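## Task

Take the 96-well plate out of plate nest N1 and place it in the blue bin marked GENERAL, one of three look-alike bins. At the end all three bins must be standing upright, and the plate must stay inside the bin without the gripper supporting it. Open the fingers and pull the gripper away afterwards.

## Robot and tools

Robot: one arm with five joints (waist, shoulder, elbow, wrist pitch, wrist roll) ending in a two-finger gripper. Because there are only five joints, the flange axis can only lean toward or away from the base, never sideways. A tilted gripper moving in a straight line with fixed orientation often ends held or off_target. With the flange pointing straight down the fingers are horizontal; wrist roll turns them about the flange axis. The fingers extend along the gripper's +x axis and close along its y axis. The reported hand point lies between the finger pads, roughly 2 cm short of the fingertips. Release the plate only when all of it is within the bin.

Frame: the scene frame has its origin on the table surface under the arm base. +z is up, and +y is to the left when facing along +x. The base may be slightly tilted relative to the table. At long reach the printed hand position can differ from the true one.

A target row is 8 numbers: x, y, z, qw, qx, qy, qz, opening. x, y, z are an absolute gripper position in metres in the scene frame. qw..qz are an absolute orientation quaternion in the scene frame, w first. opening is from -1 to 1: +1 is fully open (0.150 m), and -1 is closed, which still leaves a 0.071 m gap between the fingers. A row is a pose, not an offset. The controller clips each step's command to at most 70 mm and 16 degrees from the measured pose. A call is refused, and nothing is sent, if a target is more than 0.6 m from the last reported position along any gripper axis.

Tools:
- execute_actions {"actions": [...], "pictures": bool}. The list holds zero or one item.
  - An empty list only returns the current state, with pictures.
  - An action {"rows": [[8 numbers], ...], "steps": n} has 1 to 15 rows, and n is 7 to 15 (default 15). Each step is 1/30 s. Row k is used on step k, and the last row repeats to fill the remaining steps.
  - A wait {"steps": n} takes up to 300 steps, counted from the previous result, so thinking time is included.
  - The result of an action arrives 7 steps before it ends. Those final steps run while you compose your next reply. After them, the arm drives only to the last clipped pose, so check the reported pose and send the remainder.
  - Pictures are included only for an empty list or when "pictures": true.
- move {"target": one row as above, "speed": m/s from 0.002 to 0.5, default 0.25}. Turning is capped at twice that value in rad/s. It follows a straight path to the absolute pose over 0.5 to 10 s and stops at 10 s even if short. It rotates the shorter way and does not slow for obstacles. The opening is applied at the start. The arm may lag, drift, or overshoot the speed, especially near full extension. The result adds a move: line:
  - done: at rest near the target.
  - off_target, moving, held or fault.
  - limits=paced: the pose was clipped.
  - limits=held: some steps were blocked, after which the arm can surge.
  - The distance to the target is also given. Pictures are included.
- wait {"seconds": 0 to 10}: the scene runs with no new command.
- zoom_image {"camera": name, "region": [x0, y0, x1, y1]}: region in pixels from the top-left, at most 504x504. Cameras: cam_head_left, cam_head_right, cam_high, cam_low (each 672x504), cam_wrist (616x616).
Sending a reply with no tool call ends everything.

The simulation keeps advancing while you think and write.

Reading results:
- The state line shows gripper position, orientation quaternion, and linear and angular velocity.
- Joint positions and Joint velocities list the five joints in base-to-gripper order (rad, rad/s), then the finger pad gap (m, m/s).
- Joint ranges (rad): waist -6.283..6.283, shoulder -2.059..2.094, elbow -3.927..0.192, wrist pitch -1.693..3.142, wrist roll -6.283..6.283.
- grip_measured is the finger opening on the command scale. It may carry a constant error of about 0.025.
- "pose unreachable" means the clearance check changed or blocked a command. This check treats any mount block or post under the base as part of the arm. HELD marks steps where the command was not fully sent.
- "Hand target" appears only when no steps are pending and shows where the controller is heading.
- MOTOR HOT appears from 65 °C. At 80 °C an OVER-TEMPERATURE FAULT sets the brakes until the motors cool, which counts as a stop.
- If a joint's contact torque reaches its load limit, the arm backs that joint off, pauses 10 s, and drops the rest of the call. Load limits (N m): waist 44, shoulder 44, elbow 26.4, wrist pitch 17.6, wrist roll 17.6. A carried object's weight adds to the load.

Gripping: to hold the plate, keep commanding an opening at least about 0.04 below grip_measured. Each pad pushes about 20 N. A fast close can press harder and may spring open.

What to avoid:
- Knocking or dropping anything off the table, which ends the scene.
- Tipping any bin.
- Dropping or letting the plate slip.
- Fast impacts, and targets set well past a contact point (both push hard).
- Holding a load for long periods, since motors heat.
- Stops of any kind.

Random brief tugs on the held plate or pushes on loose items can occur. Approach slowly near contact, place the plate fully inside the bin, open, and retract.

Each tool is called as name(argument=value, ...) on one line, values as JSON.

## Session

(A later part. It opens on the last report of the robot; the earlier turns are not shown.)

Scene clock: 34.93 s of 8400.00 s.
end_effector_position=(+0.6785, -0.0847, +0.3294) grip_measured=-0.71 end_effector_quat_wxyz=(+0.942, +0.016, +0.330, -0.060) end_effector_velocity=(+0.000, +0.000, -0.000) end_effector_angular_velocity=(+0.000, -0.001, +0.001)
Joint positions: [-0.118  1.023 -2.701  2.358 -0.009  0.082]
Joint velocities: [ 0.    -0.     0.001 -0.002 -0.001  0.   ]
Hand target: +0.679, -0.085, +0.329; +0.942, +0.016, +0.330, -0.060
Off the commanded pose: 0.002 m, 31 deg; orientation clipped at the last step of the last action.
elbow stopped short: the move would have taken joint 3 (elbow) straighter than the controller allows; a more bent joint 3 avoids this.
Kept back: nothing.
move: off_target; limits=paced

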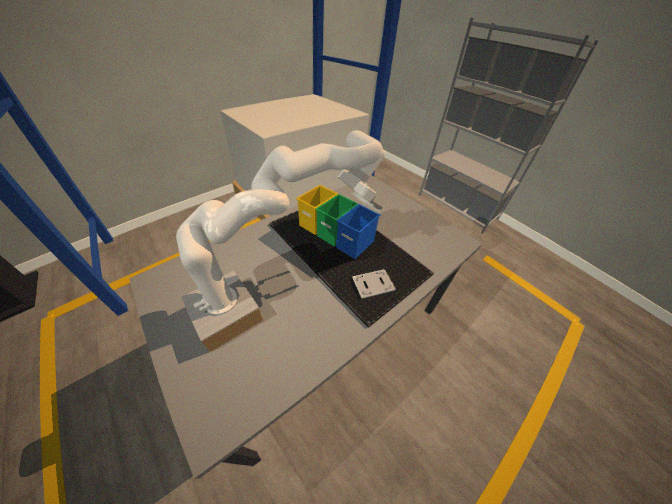

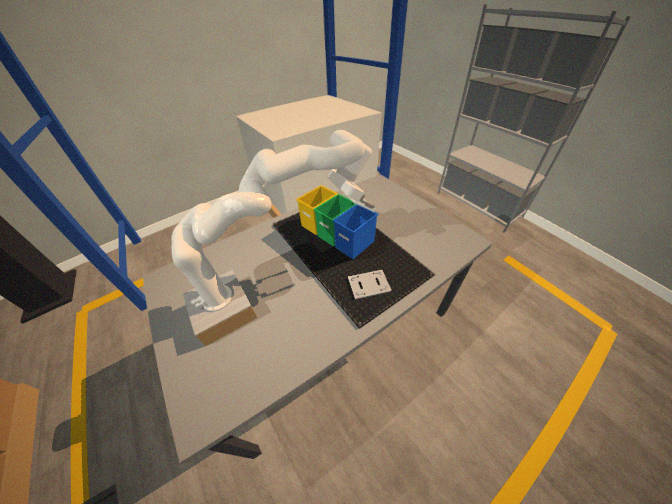

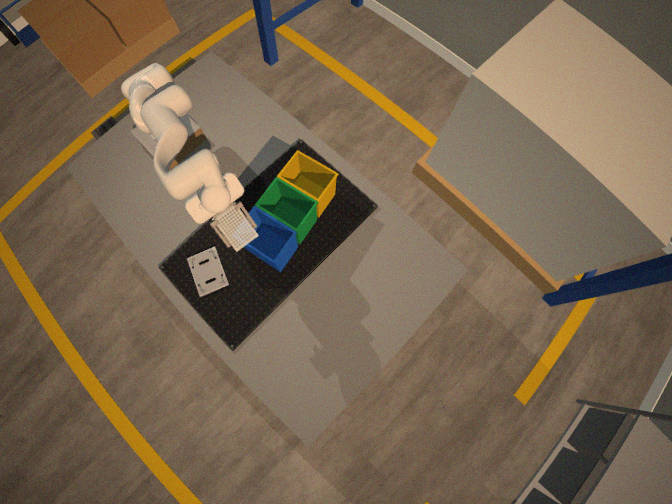

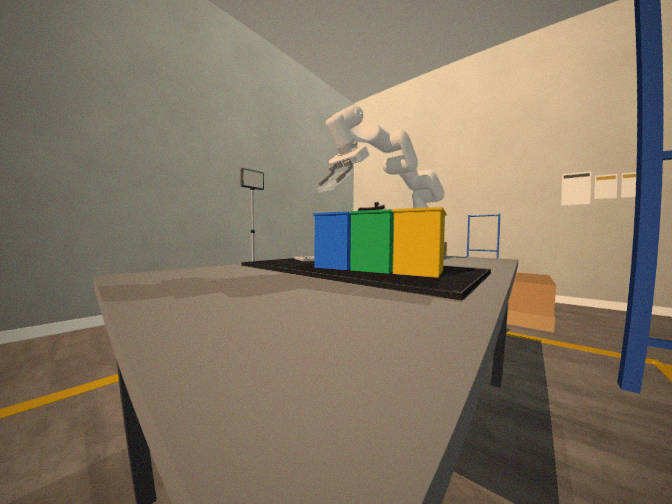

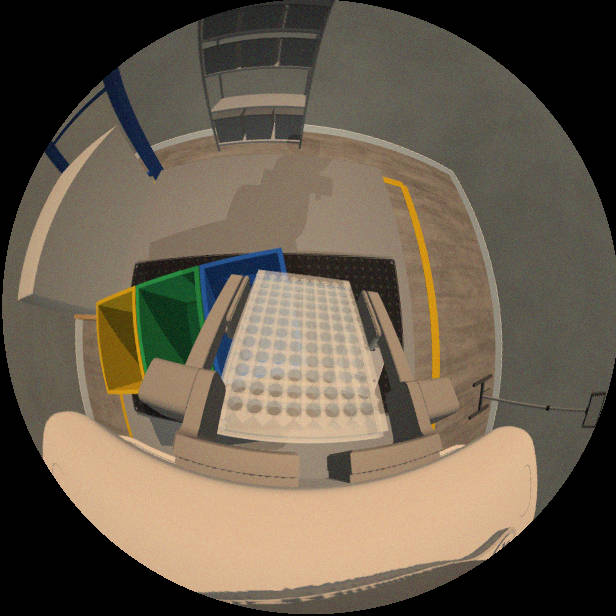

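move(target=[0.45,-0.05,0.32,0.9976,0,0,-0.07,-0.9], speed=0.12)

move(target=[0.4,-0.05,0.32,0.643,0,0,0.766,-0.9], speed=0.15)

move(target=[0.45,-0.02,0.32,0.03,0,0,0.9995,-0.9], speed=0.15)

Scene clock: 38.80 s of 8400.00 s.
end_effector_position=(+0.4509, -0.0505, +0.3208) grip_measured=-0.71 end_effector_quat_wxyz=(+0.998, -0.007, +0.000, -0.070) end_effector_velocity=(-0.002, -0.000, -0.001) end_effector_angular_velocity=(-0.000, -0.003, -0.002)
Joint positions: [-0.095 -0.433 -0.383  0.823  0.031  0.082]
Joint velocities: [-0.001 -0.006  0.009 -0.006  0.002  0.   ]
Hand target: +0.451, -0.050, +0.321; +0.998, -0.007, +0.000, -0.070
Off the commanded pose: 0.001 m, 1 deg.
Kept back: nothing.
move: done; limits=paced

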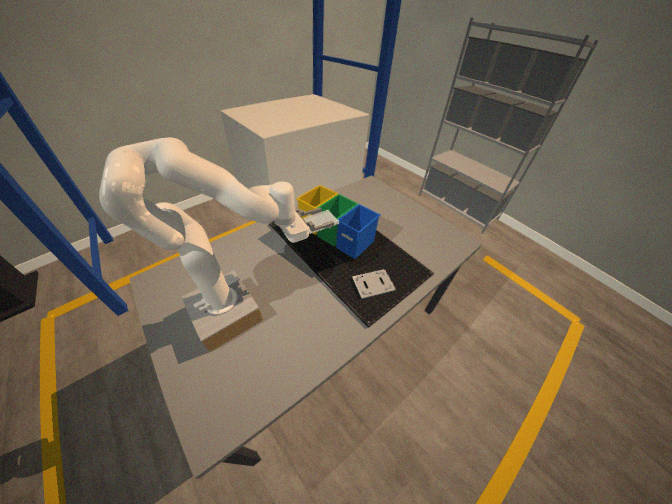

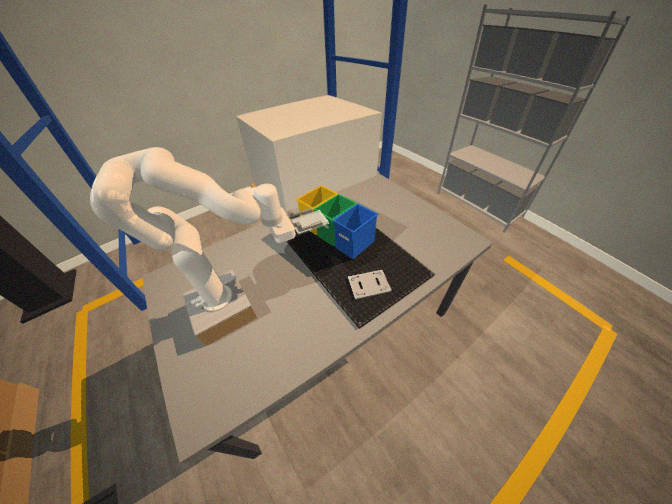

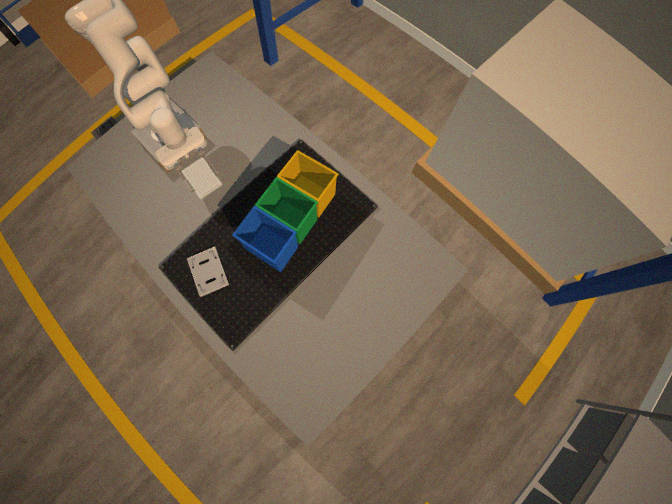

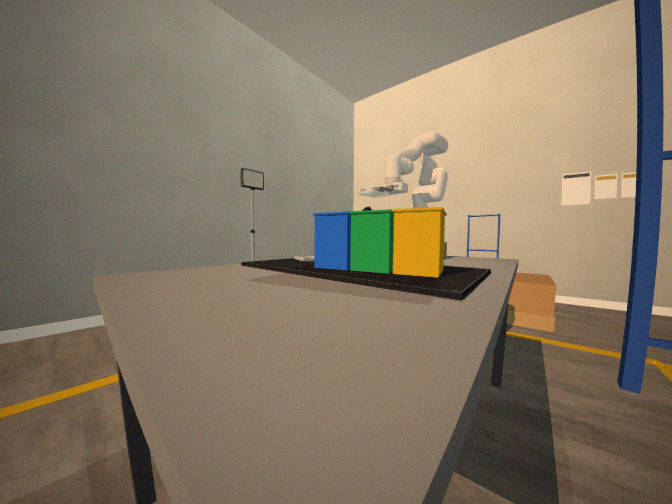

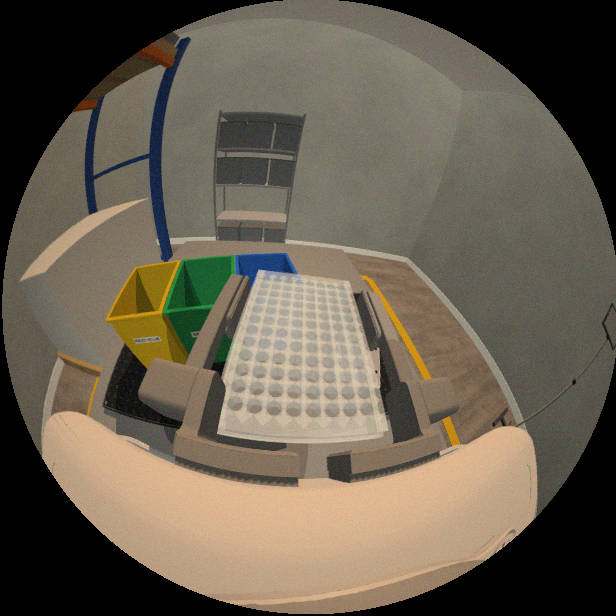

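Scene clock: 45.47 s of 8400.00 s.
end_effector_position=(+0.3996, -0.0507, +0.3197) grip_measured=-0.71 end_effector_quat_wxyz=(+0.643, -0.002, +0.005, +0.766) end_effector_velocity=(-0.001, -0.000, -0.000) end_effector_angular_velocity=(+0.000, +0.001, +0.007)
Joint positions: [-0.426  0.137 -0.965  0.839 -2.183  0.082]
Joint velocities: [ 0.     0.002 -0.003  0.001 -0.007  0.   ]
Hand target: +0.400, -0.051, +0.320; +0.643, -0.001, +0.005, +0.766
Off the commanded pose: 0.001 m, 1 deg.
Kept back: nothing.
move: done

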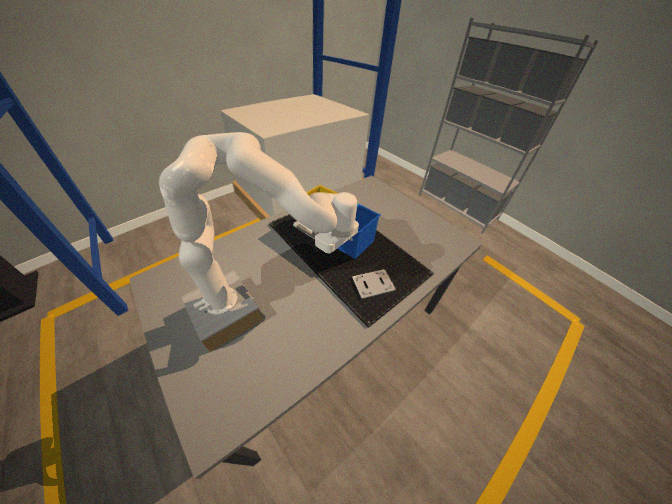

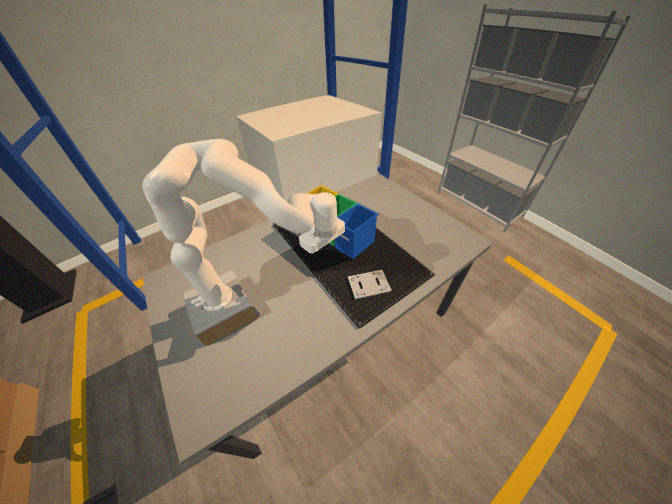

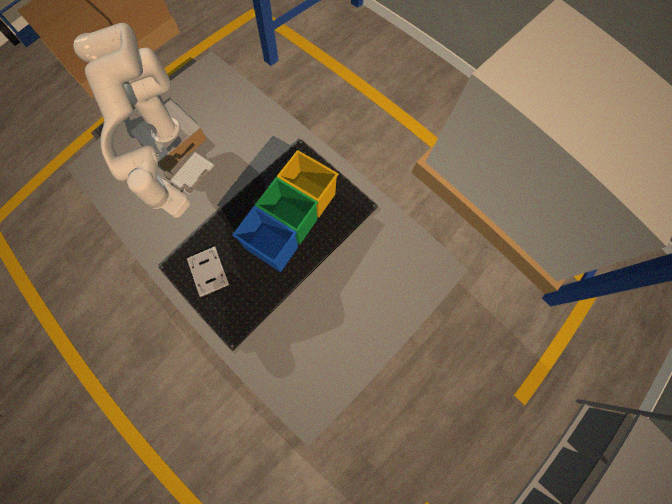

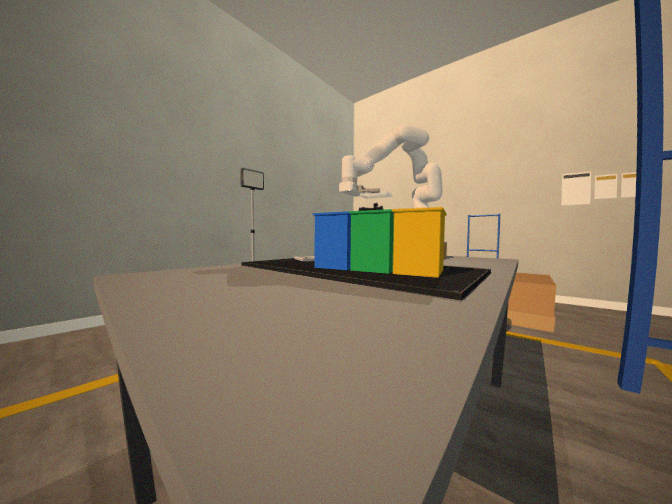

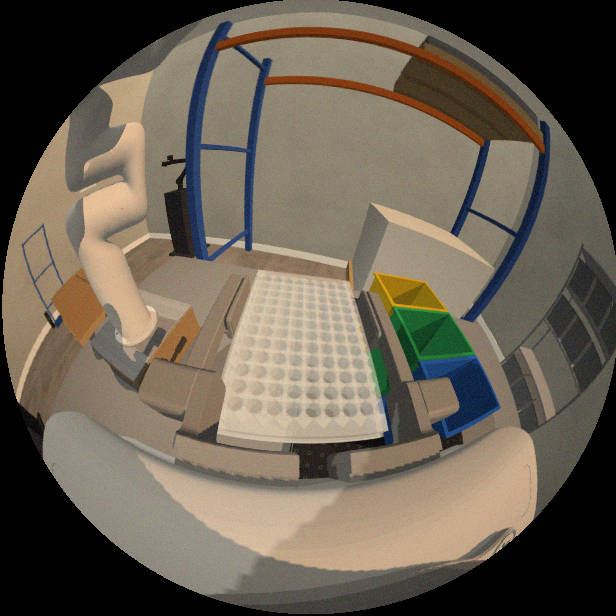

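Scene clock: 50.30 s of 8400.00 s.
end_effector_position=(+0.4500, -0.0199, +0.3198) grip_measured=-0.71 end_effector_quat_wxyz=(+0.030, +0.000, +0.007, +1.000) end_effector_velocity=(+0.000, +0.000, +0.000) end_effector_angular_velocity=(-0.000, +0.000, +0.008)
Joint positions: [-0.041  0.546 -1.56   1.02  -3.135  0.082]
Joint velocities: [ 0.003  0.001 -0.002  0.001 -0.006 -0.   ]
Hand target: +0.450, -0.020, +0.320; +0.030, +0.000, +0.007, +1.000
Off the commanded pose: 0.000 m, 1 deg.
Kept back: nothing.
move: done

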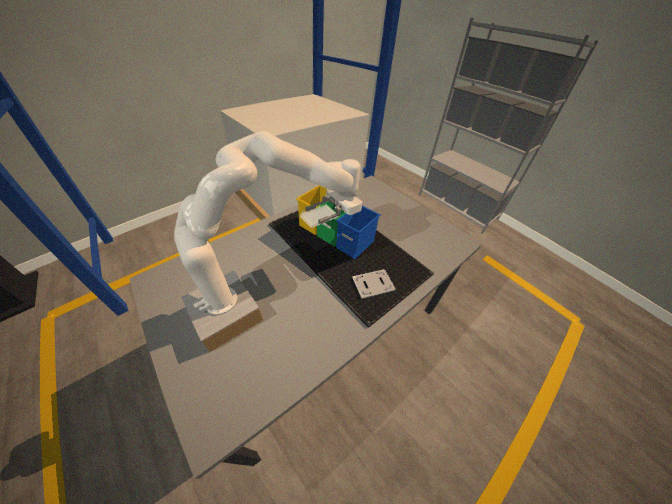

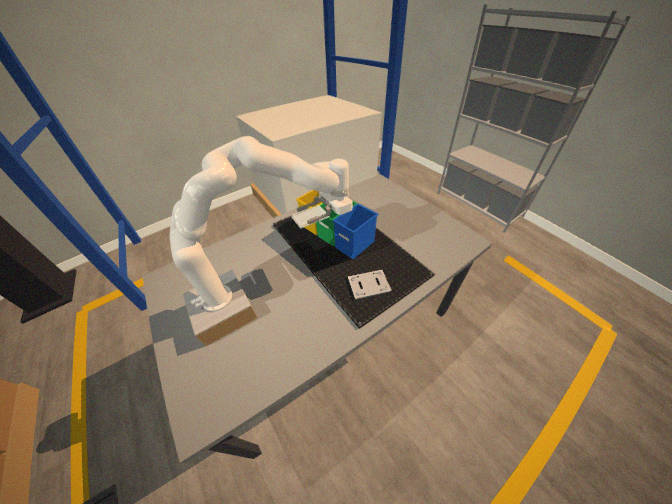

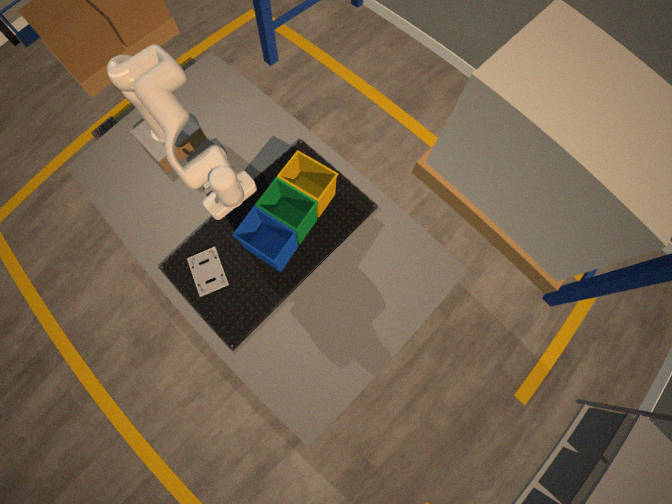

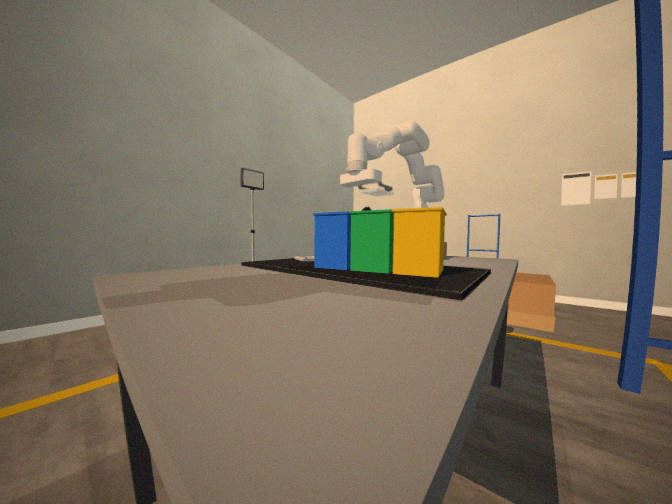

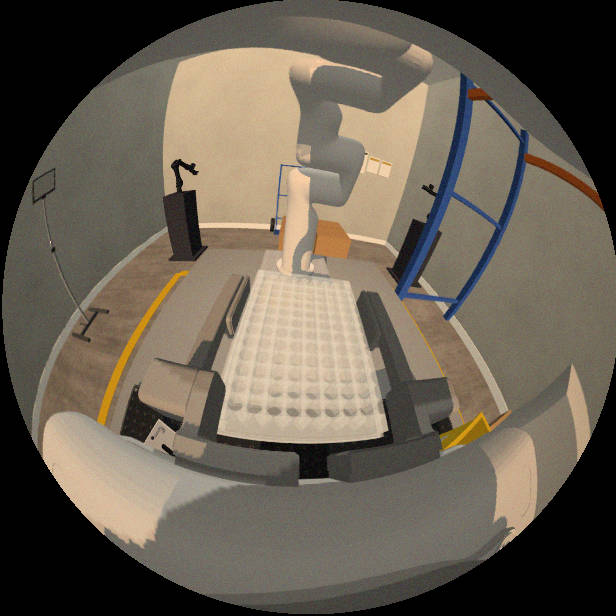

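move(target=[0.66,-0.04,0.34,0.023,-0.643,0.019,0.766,-0.9], speed=0.1)

Scene clock: 57.87 s of 8400.00 s.
end_effector_position=(+0.6600, -0.0394, +0.3400) grip_measured=-0.71 end_effector_quat_wxyz=(-0.025, +0.642, -0.024, -0.766) end_effector_velocity=(+0.001, +0.000, +0.001) end_effector_angular_velocity=(-0.001, -0.007, +0.001)
Joint positions: [-0.054  0.608 -1.569 -0.429 -3.131  0.082]
Joint velocities: [ 0.     0.001 -0.002 -0.007 -0.001  0.   ]
Hand target: +0.660, -0.039, +0.340; -0.025, +0.643, -0.024, -0.765
Off the commanded pose: 0.001 m, 1 deg.
Kept back: nothing.
move: done

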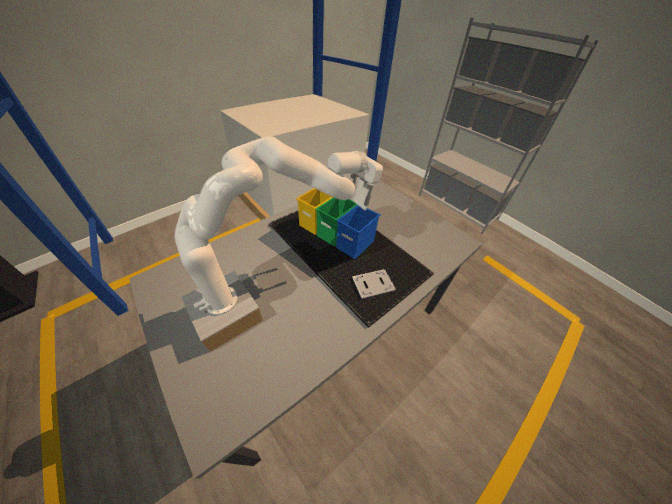

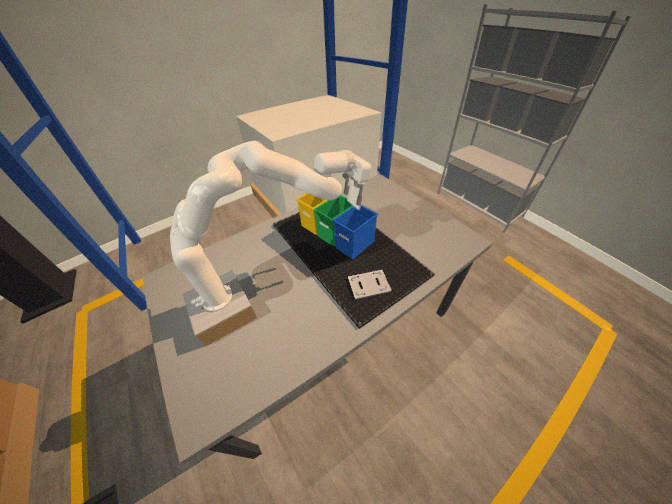

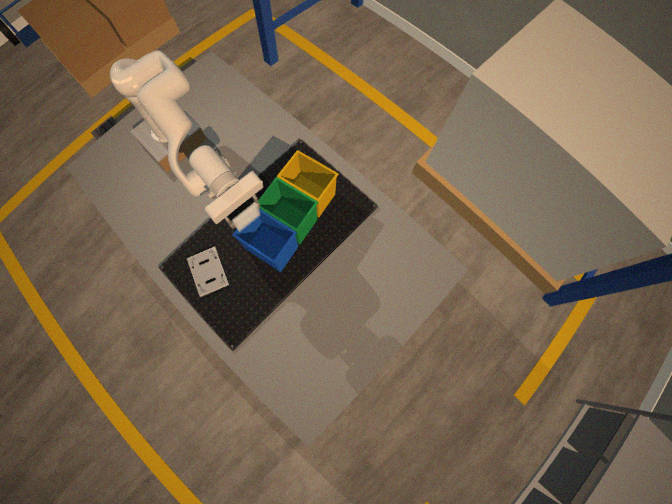

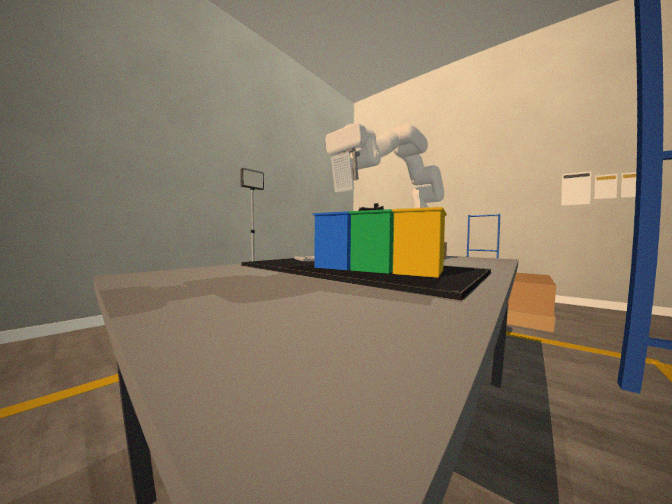

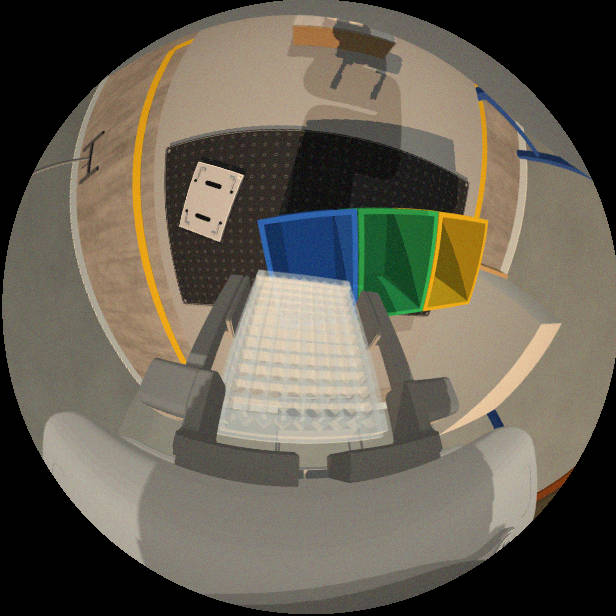

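move(target=[0.66,-0.04,0.29,0.023,-0.643,0.019,0.766,-0.9], speed=0.05)

zoom_image(camera="cam_head_left", region=[280,130,440,270])

zoom_image(camera="cam_high", region=[180,140,360,290])

Scene clock: 59.57 s of 8400.00 s.
end_effector_position=(+0.6601, -0.0398, +0.2903) grip_measured=-0.71 end_effector_quat_wxyz=(-0.025, +0.643, -0.023, -0.765) end_effector_velocity=(+0.001, +0.000, +0.001) end_effector_angular_velocity=(+0.000, -0.005, +0.000)
Joint positions: [-0.054  0.686 -1.543 -0.534 -3.13   0.082]
Joint velocities: [ 0.     0.    -0.002 -0.003  0.001  0.   ]
Hand target: +0.660, -0.040, +0.290; -0.025, +0.643, -0.023, -0.765
Off the commanded pose: 0.000 m, 1 deg.
Kept back: nothing.
move: done

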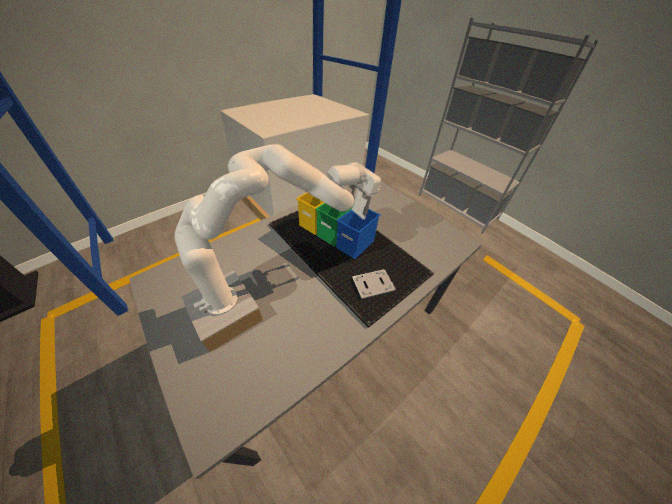

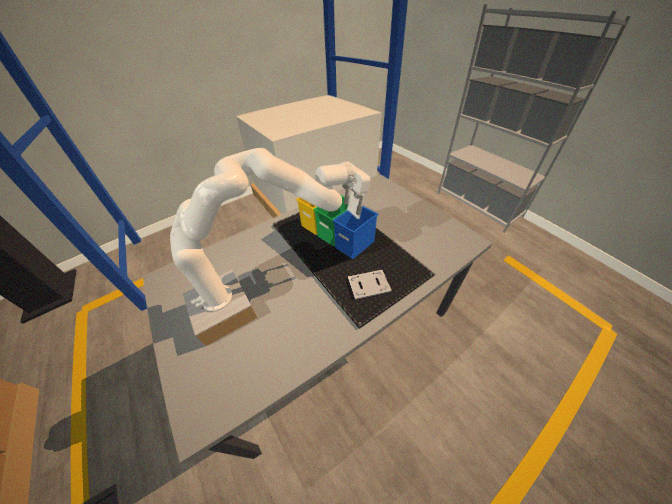

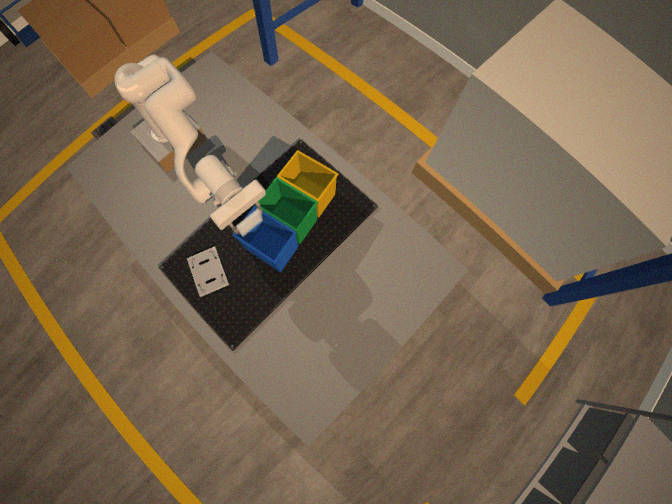

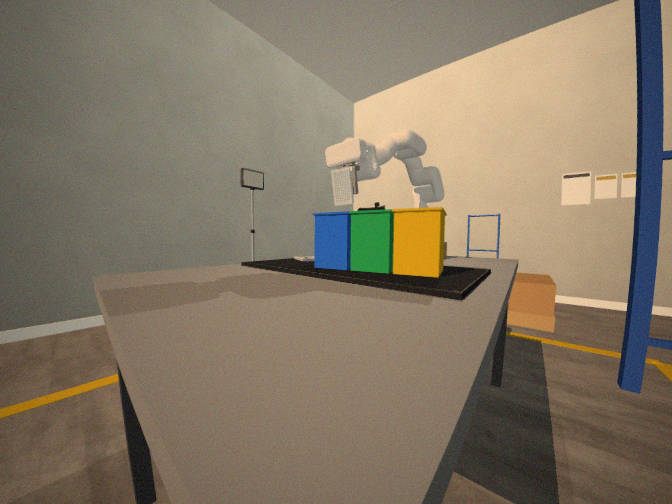

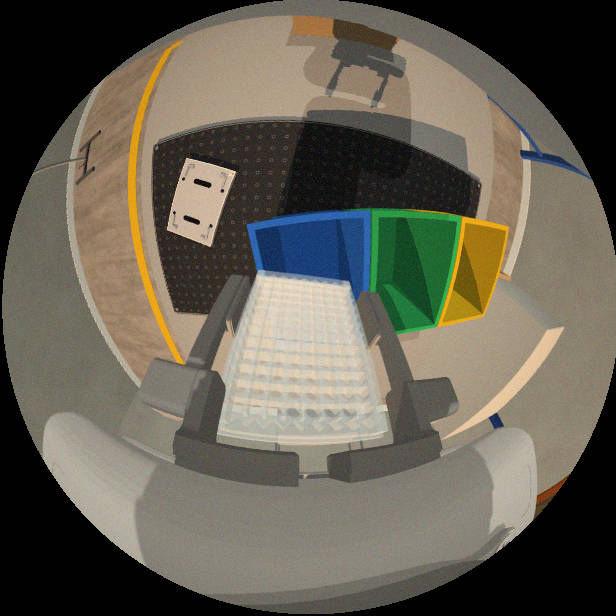

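Region (280, 130, 440, 270) of cam_head_left's 672x504 image, scaled by 3.150, with more detail than that image has; it fills the top 441 rows of this view, and the rest is white.

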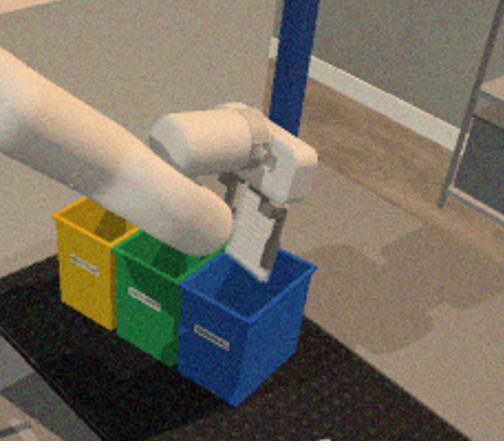

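Region (180, 140, 360, 290) of cam_high's 672x504 image, scaled by 2.800, with more detail than that image has.

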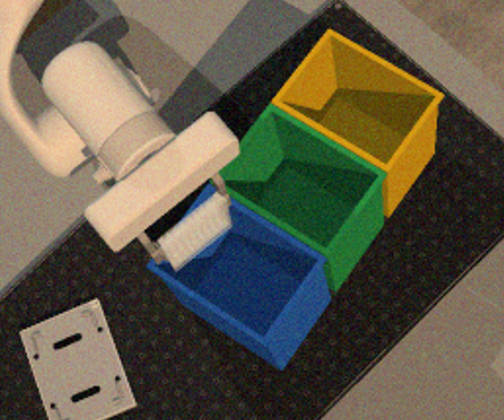

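move(target=[0.70,-0.042,0.29,0.023,-0.643,0.019,0.766,-0.9], speed=0.05)

move(target=[0.70,-0.042,0.24,0.023,-0.643,0.019,0.766,-0.9], speed=0.04)

zoom_image(camera="cam_head_left", region=[280,130,440,270])

Scene clock: 61.00 s of 8400.00 s.
end_effector_position=(+0.6998, -0.0417, +0.2901) grip_measured=-0.71 end_effector_quat_wxyz=(-0.025, +0.643, -0.023, -0.765) end_effector_velocity=(+0.001, +0.000, +0.000) end_effector_angular_velocity=(+0.000, -0.000, +0.001)
Joint positions: [-0.053  0.829 -1.79  -0.43  -3.13   0.082]
Joint velocities: [ 0.001  0.004 -0.008  0.004  0.     0.   ]
Hand target: +0.700, -0.042, +0.290; -0.025, +0.643, -0.023, -0.765
Off the commanded pose: 0.000 m, 1 deg.
Kept back: nothing.
move: done

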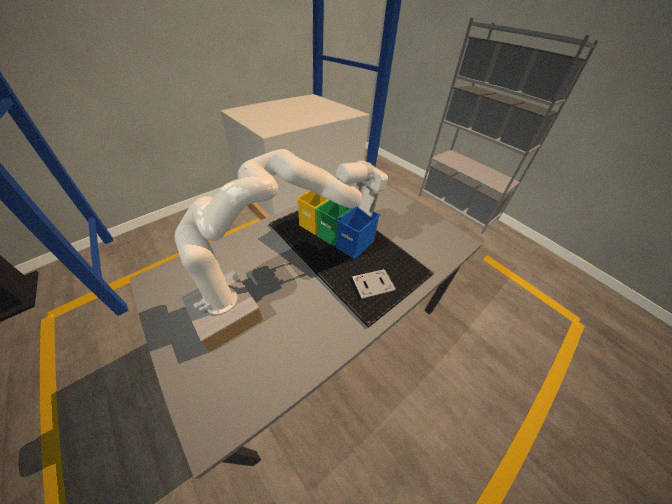

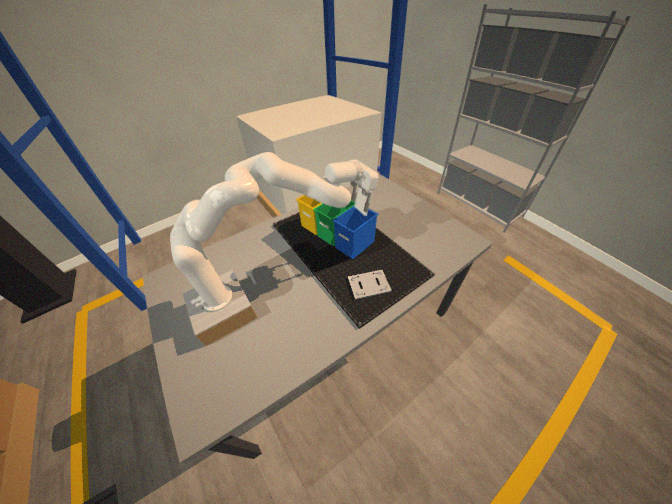

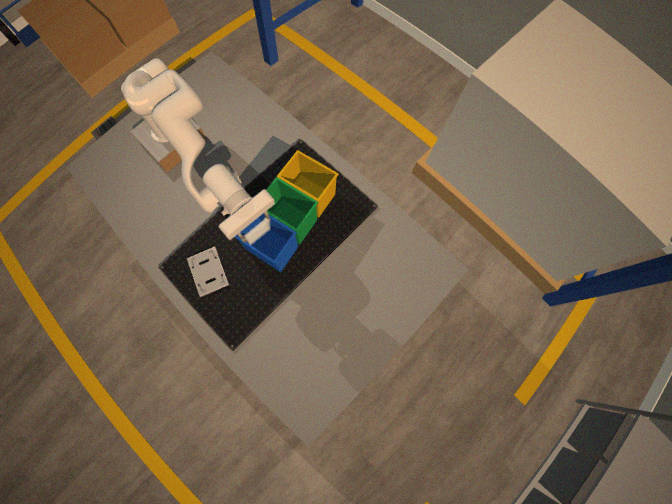

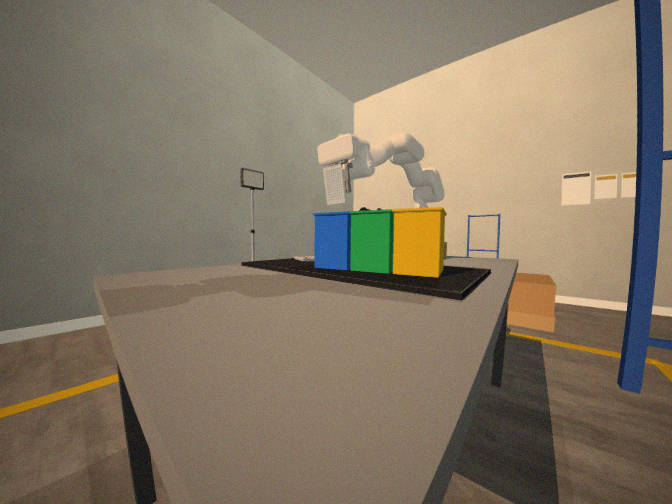

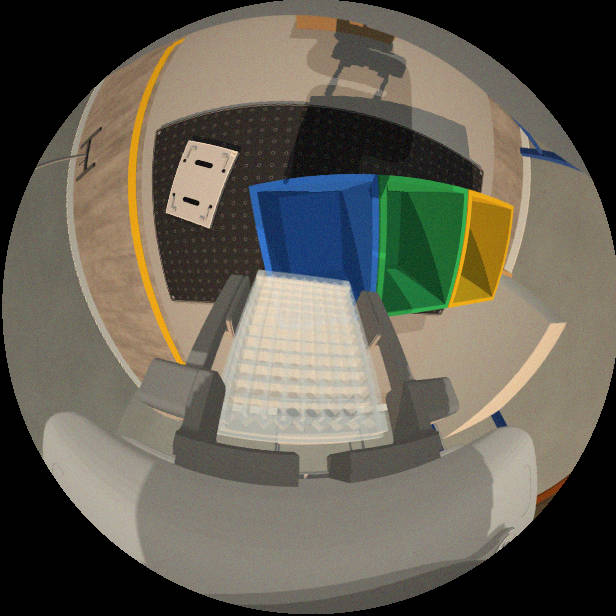

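Scene clock: 63.00 s of 8400.00 s.
end_effector_position=(+0.7004, -0.0419, +0.2417) grip_measured=-0.68 end_effector_quat_wxyz=(-0.025, +0.644, -0.023, -0.765) end_effector_velocity=(-0.000, -0.001, +0.001) end_effector_angular_velocity=(-0.001, +0.001, -0.001)
Joint positions: [-0.052  0.916 -1.793 -0.517 -3.13   0.084]
Joint velocities: [-0.001 -0.003  0.001  0.002 -0.001 -0.   ]
Hand target: +0.700, -0.042, +0.240; -0.025, +0.643, -0.023, -0.765
Off the commanded pose: 0.002 m, 1 deg.
Kept back: nothing.
move: done

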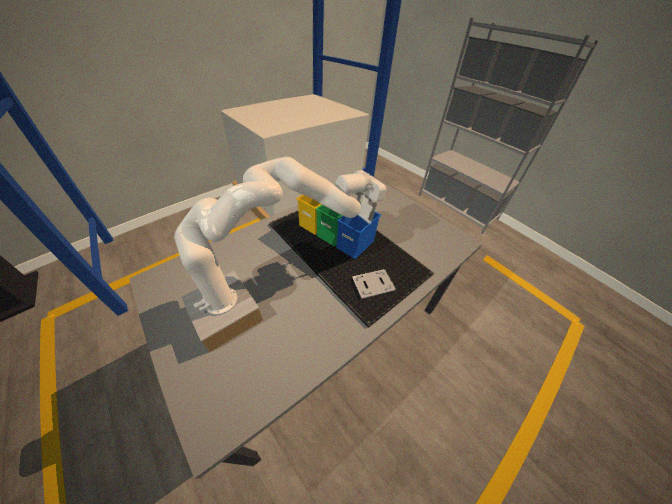

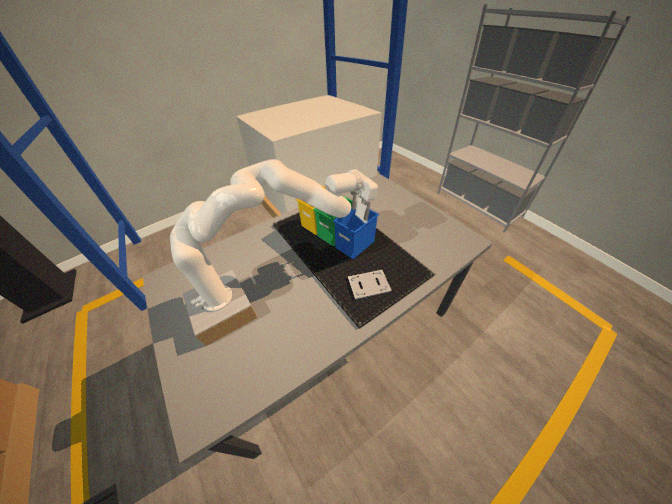

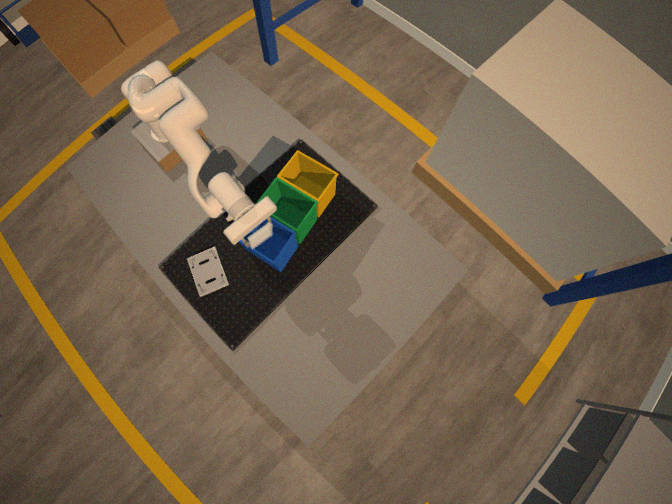

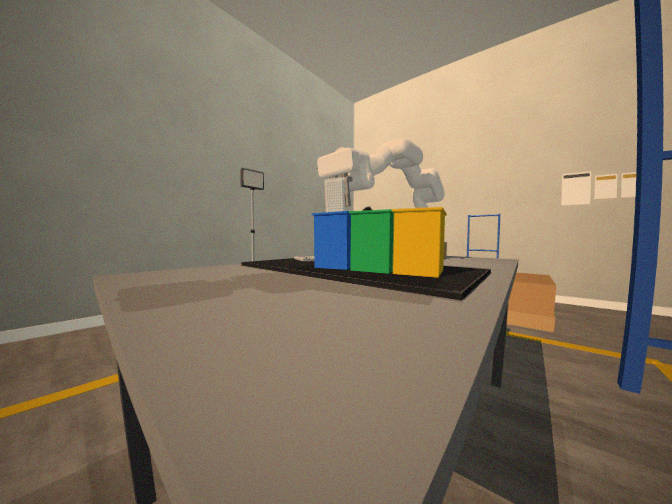

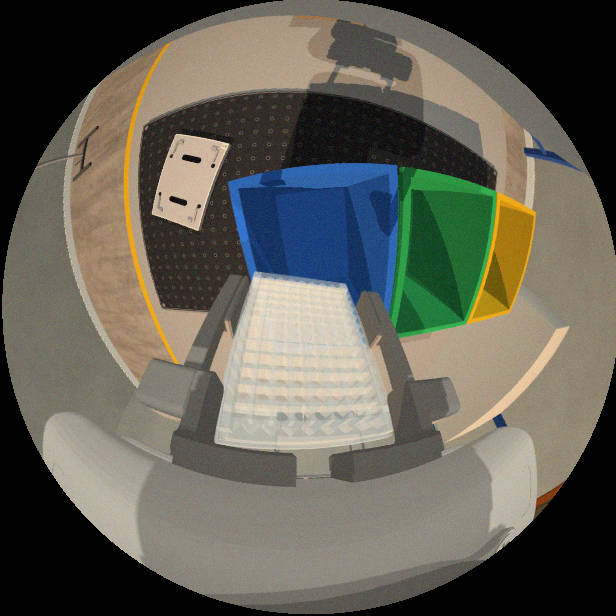

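Region (280, 130, 440, 270) of cam_head_left's 672x504 image, scaled by 3.150, with more detail than that image has; it fills the top 441 rows of this view, and the rest is white.

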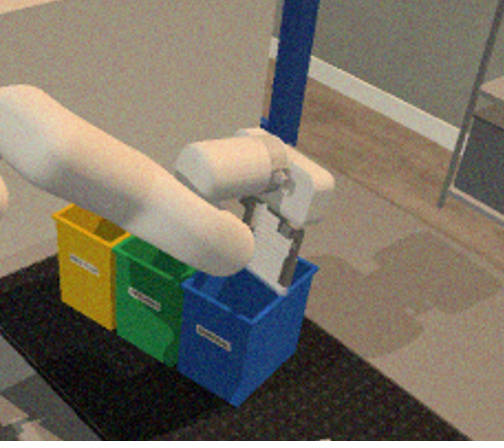

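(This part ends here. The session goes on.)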